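# Reorient a wooden block in the left hand's palm

## Task

The wooden block starts resting loose on the upturned palm of the left hand. Rotate it inside that hand until its orientation relative to the hand matches the two goal pictures. Only the left hand may act on it (its wrist camera, camera post and the arm's final link count as part of the hand); the right arm and right hand must never touch the left hand. The task fails if the block touches anything outside the left hand or leaves it. To end, keep the block motionless for a moment, resting on the palm or fingers and clear of the wrist, camera and post. The palm must face straight up, and no left-hand motor may read moving or overload or be building toward a shutdown (motors dead from the start are ignored). Then declare completion. The hand is opened for you at that point, and the block must still sit correctly on the open hand, not held there only by the robot.

## Robot and tools

Robot: two arms, left_arm and right_arm, each ending in the same right-handed four-digit hand (index, middle, ring, thumb; 16 motors). Only the left hand works here; keep the right arm out of the way and never let the arms collide or press on each other.

Scene frame: origin on the table top midway between the arms, +z up, +x out over the table, left_arm on the +y side. left_arm base sits at (-0.033, +0.438, 0), right_arm at (-0.048, -0.420, 0). Result lines print each hand point's position (m) and quat_wxyz in this frame; printed positions can be slightly wrong, more so far out.

Hand point frame: the hand point sits in front of the palm where thumb tip meets index and middle tips. +z runs along straight fingers toward the tips, +x across the palm away from the thumb, +y out of the palm face (palm surface at y = -0.062 m). Palm facing straight up means the hand's +y points along scene +z. A rigid mast on the palm side near the wrist (x +0.05 to +0.10, z -0.16 to -0.11, up to y = +0.06) can strike the block.

Tool execute_actions, argument actions: a list holding zero or one item. Empty list: just read the state. {"steps": N} with no rows: a wait of N control steps (max 300, each 1/30 s), counted from the previous result, reply time included. {"rows": [...], "steps": N}: a motion of up to 15 steps (15 by default); each row is used for one step and the final row repeats if rows run out. Optional pictures: true/false.

Each row is one flat list of 48 numbers, all within [-1, 1], covering both arms: first 24 for left_arm then 24 for right_arm. Per arm: dx, dy, dz, rx, ry, rz, then index_mcp, index_abd, index_pip, index_dip, middle_mcp, middle_abd, middle_pip, middle_dip, ring_mcp, ring_abd, ring_pip, ring_dip, thumb_cmc, thumb_axl, thumb_mcp, thumb_ipl, current_limit, speed.

dx..rz are an offset, not a pose: a target for the hand point relative to its pose in the latest result showing it (before any such result, or for later calls in the same reply, relative to where the arm is as the action begins), expressed in the hand point's own axes. Every row counts from that same base, not from the prior row. Scale: 1.0 = 0.6 m of translation or 180 degrees; rx, ry, rz form a single rotation vector. All zeros drives the arm back to the base pose; it is not a pause. Each step's command is clipped to 70 mm and 16 degrees from the measured pose; after an action the arm continues only to the last clipped pose, so check results and send the remainder. Motions often end a centimetre or more short, usually low; the arm may also sag a bit each action unless you re-aim at the pose you want.

Finger numbers are absolute goal angles, scaled linearly between each hinge's limits (degrees at +1, at -1; value for straight). Finger _mcp bends at the knuckle toward the palm as it goes to -1 (-18, +128; +0.75); _abd swings the finger sideways away from the thumb toward -1 (-60, +60; 0.00); _pip middle joint (-29, +108; +0.58); _dip end joint (-21, +117; +0.70). thumb_cmc toward -1 swings the thumb from flat beside the palm round in front of it (-20, +120; +0.71); thumb_axl rolls it along its length (-27, +140; +0.68); thumb_mcp (-69, +109; +0.23) and thumb_ipl (-77, +108; +0.17) bend it, toward +z when thumb_axl is straight, or in the thumb_cmc swing direction when thumb_axl is about -0.40. A 0 is a real goal: to leave a hand unchanged, resend its hand_goal plus hand_current_limit and hand_speed.

current_limit maps -1..+1 to 0..550 mA (floor 11 mA); low values also slow and may weaken fingers. speed sets goal-tracking rate at (speed+1)/2 of 5.9 rad/s. Both persist; start values +0.4 and -0.6.

Result lines: pose per arm; hand_goal (written goals), hand_measured (actual hinge positions, same scale), hand_current_ma (positive pushes toward -1), hand_state per motor: moving, goal, blocked (resting off goal, pressing) or overload. A motor at 495 mA or more accumulates seconds; at 5 s it shuts off for 10 s. Motors reading overload from the first reading stay dead. "pose unreachable" and HELD mark commands the clearance check altered or dropped. "Hand target" shows where the controller is driving each hand. MOTOR HOT appears from 85 °C; at 100 °C the arm drops (OVER-TEMPERATURE FAULT). During any arm stop, hand commands are discarded.

zoom_image: camera (cam_low 896x504, cam_left_wrist 504x504, cam_right_wrist 504x504) and region [x0, y0, x1, y1] in pixels, at most 504x504. show_instructions: shows the goal pictures. read_manual: licence texts only. finished_scene: scene = current scene number; irreversible.

Avoid: dropping the block or letting it touch the table, other hand or anything else; knocking anything off the table; squeezing so hard motors overload; arm collisions; ending with the palm tilted or a motor still moving.

Each tool is called after ">>>" by a JSON object that holds its "op" and its "data", one argument or row to a line.

## Session

>>> {"op": "show_instructions", "data": {

}}

>>> {"op": "execute_actions", "data": {
  "actions": []
}}

Reference images for this scene: goal picture from the wrist camera place, goal picture looking into the palm.

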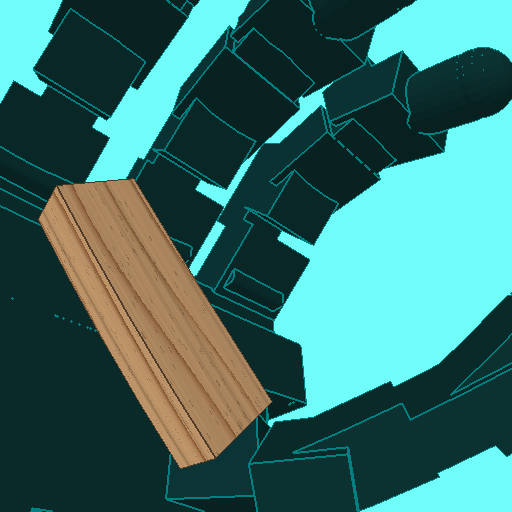

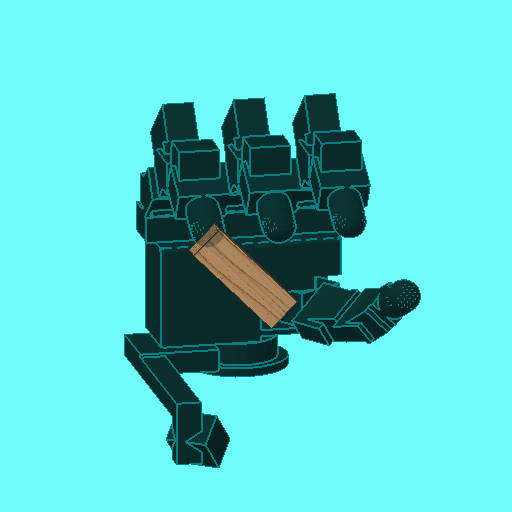

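Scene clock: 0.00 s of 4800.00 s.
left_arm: end_effector_position=(+0.3634, +0.1297, +0.3751) hand_goal=(+0.046, +0.000, -0.008, +0.280, +0.046, +0.000, -0.008, +0.280, +0.046, +0.000, -0.008, +0.280, -0.104, +0.266, +0.032, -0.018) hand_measured=(+0.062, +0.000, -0.006, +0.282, +0.064, +0.000, -0.006, +0.282, +0.062, +0.000, -0.006, +0.282, -0.090, +0.270, +0.034, -0.016) hand_current_ma=(+91, +0, +15, +14, +94, +0, +15, +12, +89, +0, +15, +12, +70, +27, +10, +11) hand_state=(goal, goal, goal, goal, goal, goal, goal, goal, goal, goal, goal, goal, goal, goal, goal, goal) hand_current_limit=0.40 hand_speed=-0.60 end_effector_quat_wxyz=(+0.616, +0.650, +0.318, +0.312) | right_arm: end_effector_position=(+0.3521, -0.7402, +0.5904) hand_goal=(+0.754, +0.000, +0.576, +0.696, +0.754, +0.000, +0.576, +0.696, +0.754, +0.000, +0.576, +0.696, +0.714, +0.678, +0.226, +0.168) hand_measured=(+0.754, +0.000, +0.576, +0.696, +0.754, +0.000, +0.576, +0.696, +0.754, +0.000, +0.576, +0.696, +0.714, +0.678, +0.226, +0.168) hand_current_ma=(+0, +0, +0, +0, +0, +0, +0, +0, +0, +0, +0, +0, +0, +0, +0, +0) hand_state=(goal, goal, goal, goal, goal, goal, goal, goal, goal, goal, goal, goal, goal, goal, goal, goal) hand_current_limit=0.40 hand_speed=-0.60 end_effector_quat_wxyz=(+0.640, +0.619, +0.319, +0.325)
Joint positions: left_arm=[-0.43   1.141  0.588  0.506  0.053  0.016] | right_arm=[-0.7    1.029  1.05   0.009 -0.011 -0.006]
Joint velocities: left_arm=[ 0.005  0.024  0.007  0.012 -0.066  0.022] | right_arm=[ 0.005 -0.015 -0.002  0.012 -0.125 -0.022]
Motor temperatures (°C, as the motors report them): left_arm=[27 33 39 28 28 25] | right_arm=[28 26 52 30 25 27]
Hand target (left_arm): +0.366, +0.128, +0.394; +0.628, +0.639, +0.311, +0.318
Hand target (right_arm): +0.348, -0.737, +0.614; +0.653, +0.605, +0.312, +0.332

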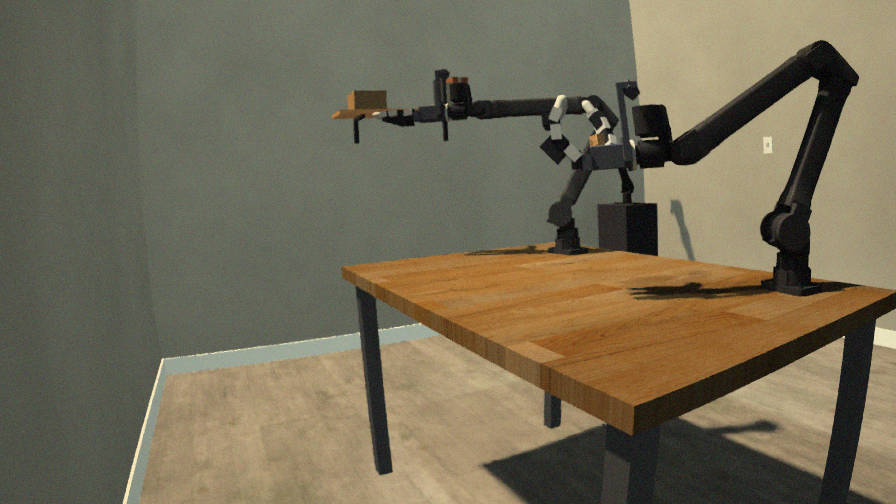

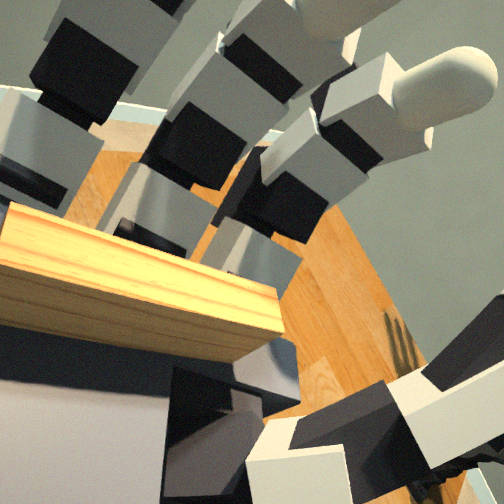

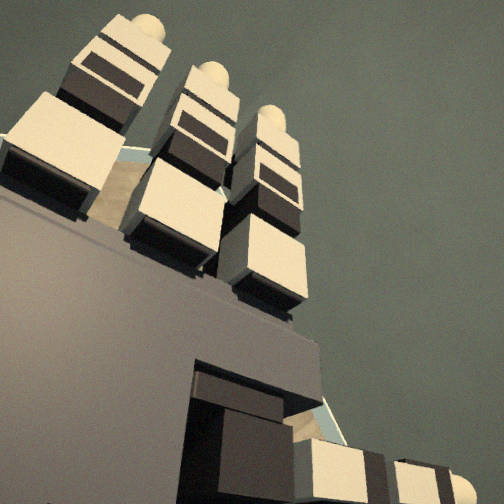

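>>> {"op": "zoom_image", "data": {
  "camera": "cam_left_wrist",
  "region": [0, 150, 320, 470]
}}

>>> {"op": "zoom_image", "data": {
  "camera": "cam_low",
  "region": [530, 85, 650, 175]
}}

Region (0, 150, 320, 470) of cam_left_wrist's 504x504 image, scaled by 1.575, with more detail than that image has.

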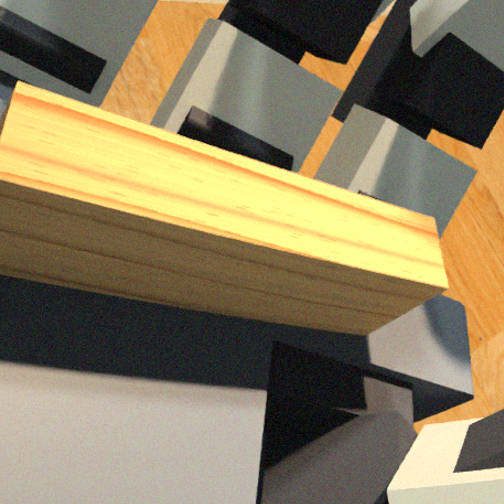

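Region (530, 85, 650, 175) of cam_low's 896x504 image, scaled by 4.200, with more detail than that image has; it fills the top 378 rows of this view, and the rest is white.

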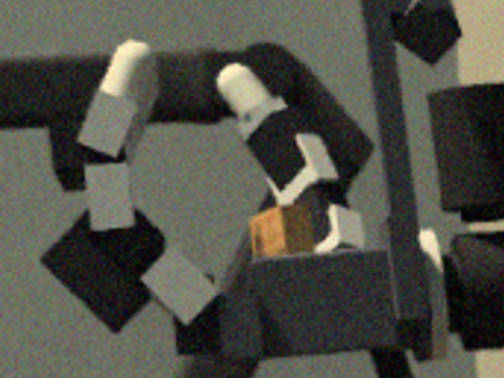

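>>> {"op": "execute_actions", "data": {
  "actions": [
    {"rows": [[0.0003,0.0315,0.0037,-0.029,0,-0.004, 0.046,0,-0.008,0.28, -0.412,0,-0.099,-0.487, 0.046,0,-0.008,0.28, -0.104,0.266,0.032,-0.018, 0.4,-0.3, 0.0003,0.0393,-0.0075,-0.0139,0,0, 0.754,0,0.576,0.696, 0.754,0,0.576,0.696, 0.754,0,0.576,0.696, 0.714,0.678,0.226,0.168, 0.4,-0.6]], "steps": 15}
  ],
  "pictures": false
}}

>>> {"op": "execute_actions", "data": {
  "actions": [
    {"steps": 15}
  ]
}}

>>> {"op": "zoom_image", "data": {
  "camera": "cam_low",
  "region": [530, 85, 650, 175]
}}

Scene clock: 60.50 s of 4800.00 s.
left_arm: end_effector_position=(+0.3646, +0.1299, +0.3816) hand_goal=(+0.046, +0.000, -0.008, +0.280, -0.412, +0.000, -0.098, -0.486, +0.046, +0.000, -0.008, +0.280, -0.104, +0.266, +0.032, -0.018) hand_measured=(+0.060, +0.000, -0.006, +0.282, -0.290, +0.000, -0.096, -0.096, +0.060, +0.000, -0.006, +0.282, -0.092, +0.270, +0.034, -0.016) hand_current_ma=(+79, +0, +13, +13, +75, +0, +5, +45, +77, +0, +13, +12, +66, +26, +9, +10) hand_state=(goal, goal, goal, goal, moving, goal, goal, moving, goal, goal, goal, goal, goal, goal, goal, goal) hand_current_limit=0.40 hand_speed=-0.30 end_effector_quat_wxyz=(+0.635, +0.631, +0.311, +0.320) | right_arm: end_effector_position=(+0.3521, -0.7402, +0.5904) hand_goal=(+0.754, +0.000, +0.576, +0.696, +0.754, +0.000, +0.576, +0.696, +0.754, +0.000, +0.576, +0.696, +0.714, +0.678, +0.226, +0.168) hand_measured=(+0.762, +0.000, +0.576, +0.696, +0.764, +0.000, +0.576, +0.696, +0.764, +0.000, +0.576, +0.696, +0.724, +0.678, +0.226, +0.168) hand_current_ma=(+52, +0, +5, +0, +54, +0, +5, +0, +53, +0, +5, +0, +51, -4, -1, -2) hand_state=(goal, goal, goal, goal, goal, goal, goal, goal, goal, goal, goal, goal, goal, goal, goal, goal) hand_current_limit=0.40 hand_speed=-0.60 end_effector_quat_wxyz=(+0.640, +0.619, +0.319, +0.325)
Joint positions: left_arm=[-0.43   1.174  0.587  0.597  0.052  0.009] | right_arm=[-0.7    1.029  1.05   0.009 -0.011 -0.006]
Joint velocities: left_arm=[-0.005  0.005 -0.012 -0.012  0.037 -0.037] | right_arm=[-0.005 -0.015  0.002 -0.007 -0.051 -0.007]
Motor temperatures (°C, as the motors report them): left_arm=[27 33 50 29 28 25] | right_arm=[28 27 66 30 25 27]
Hand target (left_arm): +0.366, +0.128, +0.394; +0.647, +0.619, +0.308, +0.322
Hand target (right_arm): +0.348, -0.736, +0.613; +0.653, +0.605, +0.312, +0.332
Off the commanded pose (left_arm): 0.013 m, 2 deg.
Off the commanded pose (right_arm): 0.024 m, 3 deg.
Steps of this call (steps 1 to 1800: nothing new was sent; steps 1801 to 1815: all 15 steps of this action). Readings (end_effector_position | what the end effector reports):
1801: left_arm (+0.3631, +0.1301, +0.3773) | right_arm (+0.3521, -0.7402, +0.5904) | left_arm hand_goal=(+0.046, +0.000, -0.008, +0.280, -0.412, +0.000, -0.098, -0.486, +0.046, +0.000, -0.008, +0.280, -0.104, +0.266, +0.032, -0.018) hand_measured=(+0.062, +0.000, -0.006, +0.282, +0.064, +0.000, -0.006, +0.282, +0.062, +0.000, -0.006, +0.282, -0.090, +0.270, +0.034, -0.016) hand_current_ma=(+91, +0, +15, +14, +94, +0, +15, +12, +89, +0, +15, +12, +70, +27, +10, +11) hand_state=(goal, goal, goal, goal, moving, goal, moving, moving, goal, goal, goal, goal, goal, goal, goal, goal) hand_current_limit=0.40 hand_speed=-0.30 | right_arm hand_goal=(+0.754, +0.000, +0.576, +0.696, +0.754, +0.000, +0.576, +0.696, +0.754, +0.000, +0.576, +0.696, +0.714, +0.678, +0.226, +0.168) hand_measured=(+0.762, +0.000, +0.576, +0.696, +0.764, +0.000, +0.576, +0.696, +0.764, +0.000, +0.576, +0.696, +0.724, +0.678, +0.226, +0.168) hand_current_ma=(+52, +0, +5, +0, +54, +0, +5, +0, +53, +0, +5, +0, +51, -4, -1, -2) hand_state=(goal, goal, goal, goal, goal, goal, goal, goal, goal, goal, goal, goal, goal, goal, goal, goal) hand_current_limit=0.40 hand_speed=-0.60
1802: left_arm (+0.3629, +0.1303, +0.3798) | right_arm (+0.3521, -0.7402, +0.5904) | left_arm hand_goal=(+0.046, +0.000, -0.008, +0.280, -0.412, +0.000, -0.098, -0.486, +0.046, +0.000, -0.008, +0.280, -0.104, +0.266, +0.032, -0.018) hand_measured=(+0.062, +0.000, -0.006, +0.282, +0.064, +0.000, -0.006, +0.282, +0.062, +0.000, -0.006, +0.282, -0.090, +0.270, +0.034, -0.016) hand_current_ma=(+91, +0, +13, +13, +210, +0, +118, +122, +89, +0, +13, +12, +70, +27, +9, +10) hand_state=(goal, goal, goal, goal, moving, goal, moving, moving, goal, goal, goal, goal, goal, goal, goal, goal) hand_current_limit=0.40 hand_speed=-0.30 | right_arm hand_goal=(+0.754, +0.000, +0.576, +0.696, +0.754, +0.000, +0.576, +0.696, +0.754, +0.000, +0.576, +0.696, +0.714, +0.678, +0.226, +0.168) hand_measured=(+0.762, +0.000, +0.576, +0.696, +0.764, +0.000, +0.576, +0.696, +0.764, +0.000, +0.576, +0.696, +0.724, +0.678, +0.226, +0.168) hand_current_ma=(+52, +0, +5, +0, +54, +0, +5, +0, +53, +0, +5, +0, +51, -4, -1, -2) hand_state=(goal, goal, goal, goal, goal, goal, goal, goal, goal, goal, goal, goal, goal, goal, goal, goal) hand_current_limit=0.40 hand_speed=-0.60
1804: left_arm (+0.3630, +0.1306, +0.3834) | right_arm (+0.3521, -0.7402, +0.5904) | left_arm hand_goal=(+0.046, +0.000, -0.008, +0.280, -0.412, +0.000, -0.098, -0.486, +0.046, +0.000, -0.008, +0.280, -0.104, +0.266, +0.032, -0.018) hand_measured=(+0.062, +0.000, -0.006, +0.282, +0.016, +0.000, -0.062, +0.228, +0.062, +0.000, -0.006, +0.282, -0.092, +0.270, +0.034, -0.016) hand_current_ma=(+79, +0, +14, +13, +118, +0, +25, +85, +78, +0, +14, +12, +64, +26, +9, +10) hand_state=(moving, goal, goal, goal, moving, goal, moving, moving, moving, goal, goal, goal, moving, goal, goal, goal) hand_current_limit=0.40 hand_speed=-0.30 | right_arm hand_goal=(+0.754, +0.000, +0.576, +0.696, +0.754, +0.000, +0.576, +0.696, +0.754, +0.000, +0.576, +0.696, +0.714, +0.678, +0.226, +0.168) hand_measured=(+0.762, +0.000, +0.576, +0.696, +0.764, +0.000, +0.576, +0.696, +0.764, +0.000, +0.576, +0.696, +0.724, +0.678, +0.226, +0.168) hand_current_ma=(+52, +0, +5, +0, +54, +0, +5, +0, +53, +0, +5, +0, +51, -4, -1, -2) hand_state=(goal, goal, goal, goal, goal, goal, goal, goal, goal, goal, goal, goal, goal, goal, goal, goal) hand_current_limit=0.40 hand_speed=-0.60
1808: left_arm (+0.3644, +0.1299, +0.3816) | right_arm (+0.3521, -0.7402, +0.5904) | left_arm hand_goal=(+0.046, +0.000, -0.008, +0.280, -0.412, +0.000, -0.098, -0.486, +0.046, +0.000, -0.008, +0.280, -0.104, +0.266, +0.032, -0.018) hand_measured=(+0.060, +0.000, -0.006, +0.282, -0.090, +0.000, -0.096, +0.110, +0.060, +0.000, -0.006, +0.282, -0.092, +0.270, +0.034, -0.016) hand_current_ma=(+79, +0, +13, +13, +100, +0, +8, +56, +77, +0, +13, +12, +66, +26, +9, +10) hand_state=(goal, goal, goal, goal, moving, goal, moving, moving, goal, goal, goal, goal, goal, goal, goal, goal) hand_current_limit=0.40 hand_speed=-0.30 | right_arm hand_goal=(+0.754, +0.000, +0.576, +0.696, +0.754, +0.000, +0.576, +0.696, +0.754, +0.000, +0.576, +0.696, +0.714, +0.678, +0.226, +0.168) hand_measured=(+0.762, +0.000, +0.576, +0.696, +0.764, +0.000, +0.576, +0.696, +0.764, +0.000, +0.576, +0.696, +0.724, +0.678, +0.226, +0.168) hand_current_ma=(+52, +0, +5, +0, +54, +0, +5, +0, +53, +0, +5, +0, +51, -4, -1, -2) hand_state=(goal, goal, goal, goal, goal, goal, goal, goal, goal, goal, goal, goal, goal, goal, goal, goal) hand_current_limit=0.40 hand_speed=-0.60
1815: the state above

Scene clock: 61.00 s of 4800.00 s.
left_arm: end_effector_position=(+0.3646, +0.1300, +0.3817) hand_goal=(+0.046, +0.000, -0.008, +0.280, -0.412, +0.000, -0.098, -0.486, +0.046, +0.000, -0.008, +0.280, -0.104, +0.266, +0.032, -0.018) hand_measured=(+0.060, +0.000, -0.006, +0.282, -0.410, +0.000, -0.098, -0.484, +0.060, +0.000, -0.006, +0.282, -0.092, +0.270, +0.034, -0.016) hand_current_ma=(+79, +0, +13, +13, +13, +0, +2, +9, +77, +0, +13, +12, +66, +26, +9, +10) hand_state=(goal, goal, goal, goal, goal, goal, goal, moving, goal, goal, goal, goal, goal, goal, goal, goal) hand_current_limit=0.40 hand_speed=-0.30 end_effector_quat_wxyz=(+0.635, +0.631, +0.311, +0.320) | right_arm: end_effector_position=(+0.3521, -0.7402, +0.5904) hand_goal=(+0.754, +0.000, +0.576, +0.696, +0.754, +0.000, +0.576, +0.696, +0.754, +0.000, +0.576, +0.696, +0.714, +0.678, +0.226, +0.168) hand_measured=(+0.762, +0.000, +0.576, +0.696, +0.764, +0.000, +0.576, +0.696, +0.764, +0.000, +0.576, +0.696, +0.724, +0.678, +0.226, +0.168) hand_current_ma=(+52, +0, +5, +0, +54, +0, +5, +0, +53, +0, +5, +0, +51, -4, -1, -2) hand_state=(goal, goal, goal, goal, goal, goal, goal, goal, goal, goal, goal, goal, goal, goal, goal, goal) hand_current_limit=0.40 hand_speed=-0.60 end_effector_quat_wxyz=(+0.640, +0.619, +0.319, +0.325)
Joint positions: left_arm=[-0.43   1.174  0.587  0.598  0.052  0.008] | right_arm=[-0.7    1.029  1.05   0.009 -0.011 -0.006]
Joint velocities: left_arm=[ 0.005 -0.024  0.002  0.002 -0.007  0.007] | right_arm=[-0.005  0.005  0.002 -0.007  0.007 -0.051]
Motor temperatures (°C, as the motors report them): left_arm=[27 33 50 29 28 25] | right_arm=[28 27 66 30 25 27]
Hand target (left_arm): +0.366, +0.128, +0.394; +0.647, +0.619, +0.308, +0.322
Hand target (right_arm): +0.348, -0.736, +0.613; +0.653, +0.605, +0.312, +0.332
Off the commanded pose (left_arm): 0.012 m, 2 deg.
Off the commanded pose (right_arm): 0.024 m, 3 deg.
Steps of this call (steps 1 to 15: nothing new was sent). Readings (end_effector_position | what the end effector reports):
1: left_arm (+0.3646, +0.1299, +0.3816) | right_arm (+0.3521, -0.7402, +0.5904) | left_arm hand_goal=(+0.046, +0.000, -0.008, +0.280, -0.412, +0.000, -0.098, -0.486, +0.046, +0.000, -0.008, +0.280, -0.104, +0.266, +0.032, -0.018) hand_measured=(+0.060, +0.000, -0.006, +0.282, -0.320, +0.000, -0.096, -0.126, +0.060, +0.000, -0.006, +0.282, -0.092, +0.270, +0.034, -0.016) hand_current_ma=(+79, +0, +13, +13, +71, +0, +5, +47, +77, +0, +13, +12, +66, +26, +9, +10) hand_state=(goal, goal, goal, goal, moving, goal, goal, moving, goal, goal, goal, goal, goal, goal, goal, goal) hand_current_limit=0.40 hand_speed=-0.30 | right_arm hand_goal=(+0.754, +0.000, +0.576, +0.696, +0.754, +0.000, +0.576, +0.696, +0.754, +0.000, +0.576, +0.696, +0.714, +0.678, +0.226, +0.168) hand_measured=(+0.762, +0.000, +0.576, +0.696, +0.764, +0.000, +0.576, +0.696, +0.764, +0.000, +0.576, +0.696, +0.724, +0.678, +0.226, +0.168) hand_current_ma=(+52, +0, +5, +0, +54, +0, +5, +0, +53, +0, +5, +0, +51, -4, -1, -2) hand_state=(goal, goal, goal, goal, goal, goal, goal, goal, goal, goal, goal, goal, goal, goal, goal, goal) hand_current_limit=0.40 hand_speed=-0.60
2: left_arm (+0.3646, +0.1299, +0.3816) | right_arm (+0.3521, -0.7402, +0.5904) | left_arm hand_goal=(+0.046, +0.000, -0.008, +0.280, -0.412, +0.000, -0.098, -0.486, +0.046, +0.000, -0.008, +0.280, -0.104, +0.266, +0.032, -0.018) hand_measured=(+0.060, +0.000, -0.006, +0.282, -0.350, +0.000, -0.098, -0.156, +0.060, +0.000, -0.006, +0.282, -0.092, +0.270, +0.034, -0.016) hand_current_ma=(+79, +0, +13, +13, +66, +0, +4, +46, +77, +0, +13, +12, +66, +26, +9, +10) hand_state=(goal, goal, goal, goal, moving, goal, goal, moving, goal, goal, goal, goal, goal, goal, goal, goal) hand_current_limit=0.40 hand_speed=-0.30 | right_arm hand_goal=(+0.754, +0.000, +0.576, +0.696, +0.754, +0.000, +0.576, +0.696, +0.754, +0.000, +0.576, +0.696, +0.714, +0.678, +0.226, +0.168) hand_measured=(+0.762, +0.000, +0.576, +0.696, +0.764, +0.000, +0.576, +0.696, +0.764, +0.000, +0.576, +0.696, +0.724, +0.678, +0.226, +0.168) hand_current_ma=(+52, +0, +5, +0, +54, +0, +5, +0, +53, +0, +5, +0, +51, -4, -1, -2) hand_state=(goal, goal, goal, goal, goal, goal, goal, goal, goal, goal, goal, goal, goal, goal, goal, goal) hand_current_limit=0.40 hand_speed=-0.60
4: left_arm (+0.3645, +0.1300, +0.3817) | right_arm (+0.3521, -0.7402, +0.5904) | left_arm hand_goal=(+0.046, +0.000, -0.008, +0.280, -0.412, +0.000, -0.098, -0.486, +0.046, +0.000, -0.008, +0.280, -0.104, +0.266, +0.032, -0.018) hand_measured=(+0.060, +0.000, -0.006, +0.282, -0.400, +0.000, -0.098, -0.216, +0.060, +0.000, -0.006, +0.282, -0.092, +0.270, +0.034, -0.016) hand_current_ma=(+79, +0, +13, +13, -2, +0, +2, +46, +77, +0, +13, +12, +66, +26, +9, +10) hand_state=(goal, goal, goal, goal, moving, goal, goal, moving, goal, goal, goal, goal, goal, goal, goal, goal) hand_current_limit=0.40 hand_speed=-0.30 | right_arm hand_goal=(+0.754, +0.000, +0.576, +0.696, +0.754, +0.000, +0.576, +0.696, +0.754, +0.000, +0.576, +0.696, +0.714, +0.678, +0.226, +0.168) hand_measured=(+0.762, +0.000, +0.576, +0.696, +0.764, +0.000, +0.576, +0.696, +0.764, +0.000, +0.576, +0.696, +0.724, +0.678, +0.226, +0.168) hand_current_ma=(+52, +0, +5, +0, +54, +0, +5, +0, +53, +0, +5, +0, +51, -4, -1, -2) hand_state=(goal, goal, goal, goal, goal, goal, goal, goal, goal, goal, goal, goal, goal, goal, goal, goal) hand_current_limit=0.40 hand_speed=-0.60
8: left_arm (+0.3646, +0.1300, +0.3817) | right_arm (+0.3521, -0.7402, +0.5904) | left_arm hand_goal=(+0.046, +0.000, -0.008, +0.280, -0.412, +0.000, -0.098, -0.486, +0.046, +0.000, -0.008, +0.280, -0.104, +0.266, +0.032, -0.018) hand_measured=(+0.060, +0.000, -0.006, +0.282, -0.410, +0.000, -0.098, -0.334, +0.060, +0.000, -0.006, +0.282, -0.092, +0.270, +0.034, -0.016) hand_current_ma=(+79, +0, +13, +13, +14, +0, +2, +46, +77, +0, +13, +12, +66, +26, +9, +10) hand_state=(goal, goal, goal, goal, goal, goal, goal, moving, goal, goal, goal, goal, goal, goal, goal, goal) hand_current_limit=0.40 hand_speed=-0.30 | right_arm hand_goal=(+0.754, +0.000, +0.576, +0.696, +0.754, +0.000, +0.576, +0.696, +0.754, +0.000, +0.576, +0.696, +0.714, +0.678, +0.226, +0.168) hand_measured=(+0.762, +0.000, +0.576, +0.696, +0.764, +0.000, +0.576, +0.696, +0.764, +0.000, +0.576, +0.696, +0.724, +0.678, +0.226, +0.168) hand_current_ma=(+52, +0, +5, +0, +54, +0, +5, +0, +53, +0, +5, +0, +51, -4, -1, -2) hand_state=(goal, goal, goal, goal, goal, goal, goal, goal, goal, goal, goal, goal, goal, goal, goal, goal) hand_current_limit=0.40 hand_speed=-0.60
15: the state above

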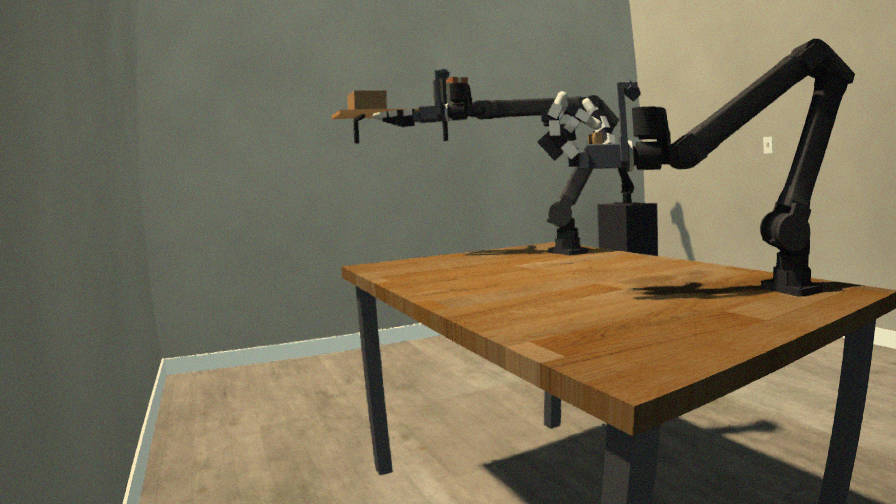

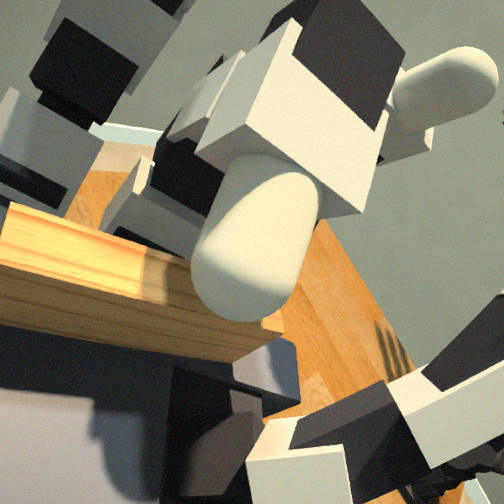

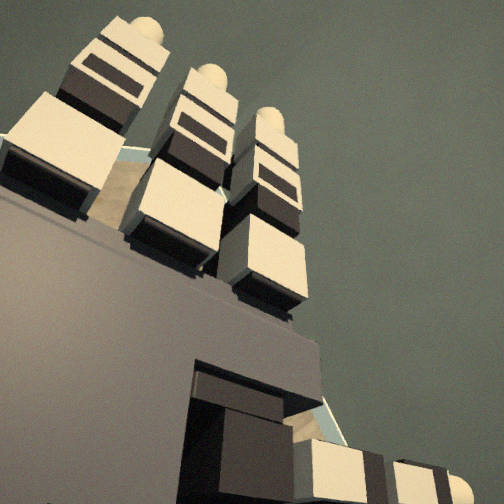

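Region (530, 85, 650, 175) of cam_low's 896x504 image, scaled by 4.200, with more detail than that image has; it fills the top 378 rows of this view, and the rest is white.

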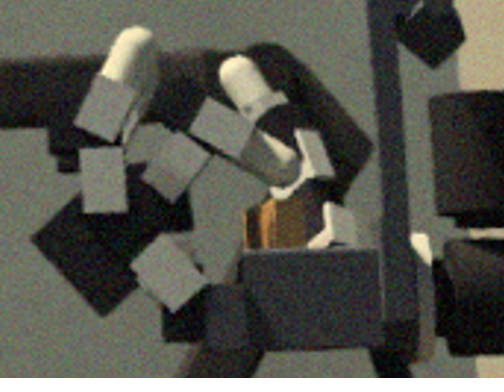

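>>> {"op": "execute_actions", "data": {
  "actions": [
    {"rows": [[-0.0013,0.0205,0.0041,-0.0107,0,-0.003, 0.046,0,-0.008,0.28, -0.345,0,-0.377,-0.384, 0.046,0,-0.008,0.28, -0.104,0.266,0.032,-0.018, 0.4,-0.6, 0.0003,0.0393,-0.0075,-0.0139,0,0, 0.754,0,0.576,0.696, 0.754,0,0.576,0.696, 0.754,0,0.576,0.696, 0.714,0.678,0.226,0.168, 0.4,-0.6]], "steps": 15}
  ]
}}

>>> {"op": "zoom_image", "data": {
  "camera": "cam_low",
  "region": [530, 85, 650, 175]
}}

Scene clock: 85.03 s of 4800.00 s.
left_arm: end_effector_position=(+0.3649, +0.1303, +0.3817) hand_goal=(+0.046, +0.000, -0.008, +0.280, -0.344, +0.000, -0.376, -0.384, +0.046, +0.000, -0.008, +0.280, -0.104, +0.266, +0.032, -0.018) hand_measured=(+0.060, +0.000, -0.006, +0.282, -0.338, +0.000, -0.350, -0.380, +0.060, +0.000, -0.006, +0.282, -0.092, +0.270, +0.034, -0.016) hand_current_ma=(+79, +0, +13, +13, +36, +0, +137, +30, +77, +0, +13, +12, +66, +26, +9, +10) hand_state=(goal, goal, goal, goal, goal, goal, blocked, goal, goal, goal, goal, goal, goal, goal, goal, goal) hand_current_limit=0.40 hand_speed=-0.60 end_effector_quat_wxyz=(+0.635, +0.631, +0.312, +0.320) | right_arm: end_effector_position=(+0.3521, -0.7402, +0.5904) hand_goal=(+0.754, +0.000, +0.576, +0.696, +0.754, +0.000, +0.576, +0.696, +0.754, +0.000, +0.576, +0.696, +0.714, +0.678, +0.226, +0.168) hand_measured=(+0.762, +0.000, +0.576, +0.696, +0.764, +0.000, +0.576, +0.696, +0.764, +0.000, +0.576, +0.696, +0.724, +0.678, +0.226, +0.168) hand_current_ma=(+52, +0, +5, +0, +54, +0, +5, +0, +53, +0, +5, +0, +51, -4, -1, -2) hand_state=(goal, goal, goal, goal, goal, goal, goal, goal, goal, goal, goal, goal, goal, goal, goal, goal) hand_current_limit=0.40 hand_speed=-0.60 end_effector_quat_wxyz=(+0.640, +0.619, +0.319, +0.325)
Joint positions: left_arm=[-0.43   1.174  0.587  0.598  0.05   0.007] | right_arm=[-0.7    1.029  1.05   0.009 -0.011 -0.006]
Joint velocities: left_arm=[-0.005 -0.005 -0.017  0.002 -0.022  0.022] | right_arm=[-0.005 -0.005  0.027  0.017 -0.022  0.007]
Motor temperatures (°C, as the motors report them): left_arm=[27 33 49 29 28 25] | right_arm=[28 27 66 30 25 27]
Hand target (left_arm): +0.366, +0.128, +0.394; +0.647, +0.619, +0.308, +0.322
Hand target (right_arm): +0.348, -0.736, +0.613; +0.653, +0.605, +0.312, +0.332
Off the commanded pose (left_arm): 0.013 m, 2 deg.
Off the commanded pose (right_arm): 0.024 m, 3 deg.
Steps of this call (steps 1 to 706: nothing new was sent; steps 707 to 721: all 15 steps of this action). Readings (end_effector_position | what the end effector reports):
707: left_arm (+0.3647, +0.1301, +0.3817) | right_arm (+0.3521, -0.7402, +0.5904) | left_arm hand_goal=(+0.046, +0.000, -0.008, +0.280, -0.344, +0.000, -0.376, -0.384, +0.046, +0.000, -0.008, +0.280, -0.104, +0.266, +0.032, -0.018) hand_measured=(+0.060, +0.000, -0.006, +0.282, -0.410, +0.000, -0.098, -0.484, +0.060, +0.000, -0.006, +0.282, -0.092, +0.270, +0.034, -0.016) hand_current_ma=(+79, +0, +13, +13, +13, +0, +2, +11, +77, +0, +13, +12, +66, +26, +9, +10) hand_state=(goal, goal, goal, goal, moving, goal, moving, moving, goal, goal, goal, goal, goal, goal, goal, goal) hand_current_limit=0.40 hand_speed=-0.60 | right_arm hand_goal=(+0.754, +0.000, +0.576, +0.696, +0.754, +0.000, +0.576, +0.696, +0.754, +0.000, +0.576, +0.696, +0.714, +0.678, +0.226, +0.168) hand_measured=(+0.762, +0.000, +0.576, +0.696, +0.764, +0.000, +0.576, +0.696, +0.764, +0.000, +0.576, +0.696, +0.724, +0.678, +0.226, +0.168) hand_current_ma=(+52, +0, +5, +0, +54, +0, +5, +0, +53, +0, +5, +0, +51, -4, -1, -2) hand_state=(goal, goal, goal, goal, goal, goal, goal, goal, goal, goal, goal, goal, goal, goal, goal, goal) hand_current_limit=0.40 hand_speed=-0.60
708: left_arm (+0.3647, +0.1302, +0.3817) | right_arm (+0.3521, -0.7402, +0.5904) | left_arm hand_goal=(+0.046, +0.000, -0.008, +0.280, -0.344, +0.000, -0.376, -0.384, +0.046, +0.000, -0.008, +0.280, -0.104, +0.266, +0.032, -0.018) hand_measured=(+0.060, +0.000, -0.006, +0.282, -0.410, +0.000, -0.098, -0.484, +0.060, +0.000, -0.006, +0.282, -0.092, +0.270, +0.034, -0.016) hand_current_ma=(+79, +0, +13, +13, -55, +0, +60, -62, +77, +0, +13, +12, +66, +26, +9, +10) hand_state=(goal, goal, goal, goal, moving, goal, moving, moving, goal, goal, goal, goal, goal, goal, goal, goal) hand_current_limit=0.40 hand_speed=-0.60 | right_arm hand_goal=(+0.754, +0.000, +0.576, +0.696, +0.754, +0.000, +0.576, +0.696, +0.754, +0.000, +0.576, +0.696, +0.714, +0.678, +0.226, +0.168) hand_measured=(+0.762, +0.000, +0.576, +0.696, +0.764, +0.000, +0.576, +0.696, +0.764, +0.000, +0.576, +0.696, +0.724, +0.678, +0.226, +0.168) hand_current_ma=(+52, +0, +5, +0, +54, +0, +5, +0, +53, +0, +5, +0, +51, -4, -1, -2) hand_state=(goal, goal, goal, goal, goal, goal, goal, goal, goal, goal, goal, goal, goal, goal, goal, goal) hand_current_limit=0.40 hand_speed=-0.60
710: left_arm (+0.3648, +0.1303, +0.3817) | right_arm (+0.3521, -0.7402, +0.5904) | left_arm hand_goal=(+0.046, +0.000, -0.008, +0.280, -0.344, +0.000, -0.376, -0.384, +0.046, +0.000, -0.008, +0.280, -0.104, +0.266, +0.032, -0.018) hand_measured=(+0.060, +0.000, -0.006, +0.282, -0.372, +0.000, -0.144, -0.442, +0.060, +0.000, -0.006, +0.282, -0.092, +0.270, +0.034, -0.016) hand_current_ma=(+79, +0, +13, +13, -16, +0, +47, -47, +77, +0, +13, +12, +66, +26, +9, +10) hand_state=(goal, goal, goal, goal, moving, goal, moving, moving, goal, goal, goal, goal, goal, goal, goal, goal) hand_current_limit=0.40 hand_speed=-0.60 | right_arm hand_goal=(+0.754, +0.000, +0.576, +0.696, +0.754, +0.000, +0.576, +0.696, +0.754, +0.000, +0.576, +0.696, +0.714, +0.678, +0.226, +0.168) hand_measured=(+0.762, +0.000, +0.576, +0.696, +0.764, +0.000, +0.576, +0.696, +0.764, +0.000, +0.576, +0.696, +0.724, +0.678, +0.226, +0.168) hand_current_ma=(+52, +0, +5, +0, +54, +0, +5, +0, +53, +0, +5, +0, +51, -4, -1, -2) hand_state=(goal, goal, goal, goal, goal, goal, goal, goal, goal, goal, goal, goal, goal, goal, goal, goal) hand_current_limit=0.40 hand_speed=-0.60
714: left_arm (+0.3648, +0.1303, +0.3817) | right_arm (+0.3521, -0.7402, +0.5904) | left_arm hand_goal=(+0.046, +0.000, -0.008, +0.280, -0.344, +0.000, -0.376, -0.384, +0.046, +0.000, -0.008, +0.280, -0.104, +0.266, +0.032, -0.018) hand_measured=(+0.060, +0.000, -0.006, +0.282, -0.346, +0.000, -0.272, -0.388, +0.060, +0.000, -0.006, +0.282, -0.092, +0.270, +0.034, -0.016) hand_current_ma=(+79, +0, +13, +13, -12, +0, +43, -18, +77, +0, +13, +12, +66, +26, +9, +10) hand_state=(goal, goal, goal, goal, goal, goal, moving, moving, goal, goal, goal, goal, goal, goal, goal, goal) hand_current_limit=0.40 hand_speed=-0.60 | right_arm hand_goal=(+0.754, +0.000, +0.576, +0.696, +0.754, +0.000, +0.576, +0.696, +0.754, +0.000, +0.576, +0.696, +0.714, +0.678, +0.226, +0.168) hand_measured=(+0.762, +0.000, +0.576, +0.696, +0.764, +0.000, +0.576, +0.696, +0.764, +0.000, +0.576, +0.696, +0.724, +0.678, +0.226, +0.168) hand_current_ma=(+52, +0, +5, +0, +54, +0, +5, +0, +53, +0, +5, +0, +51, -4, -1, -2) hand_state=(goal, goal, goal, goal, goal, goal, goal, goal, goal, goal, goal, goal, goal, goal, goal, goal) hand_current_limit=0.40 hand_speed=-0.60
721: the state above

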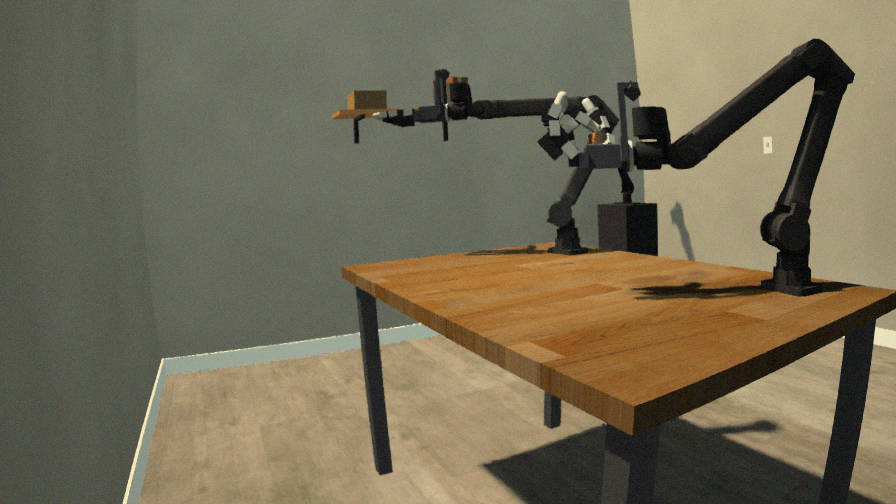

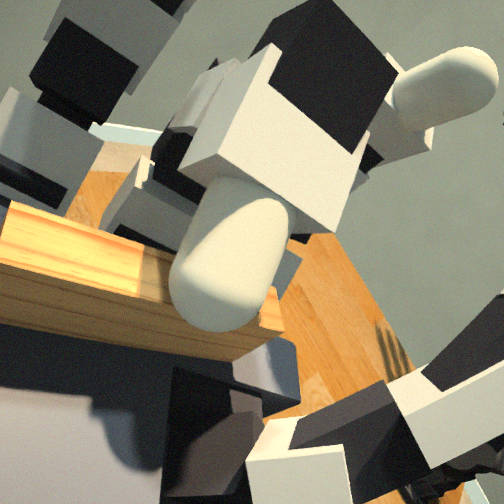

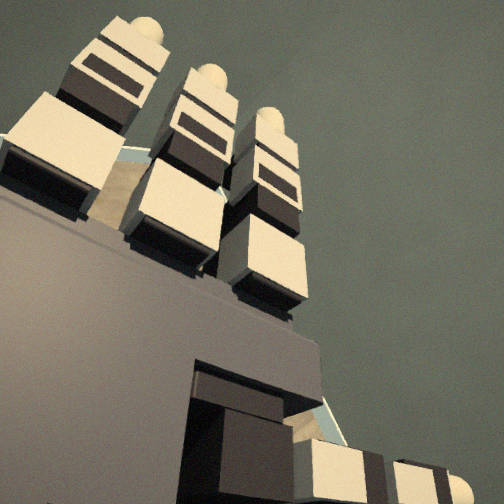

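Region (530, 85, 650, 175) of cam_low's 896x504 image, scaled by 4.200, with more detail than that image has; it fills the top 378 rows of this view, and the rest is white.

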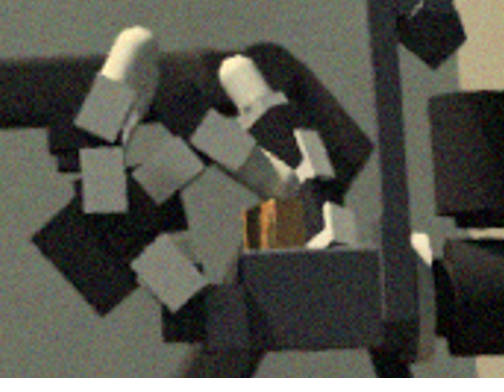

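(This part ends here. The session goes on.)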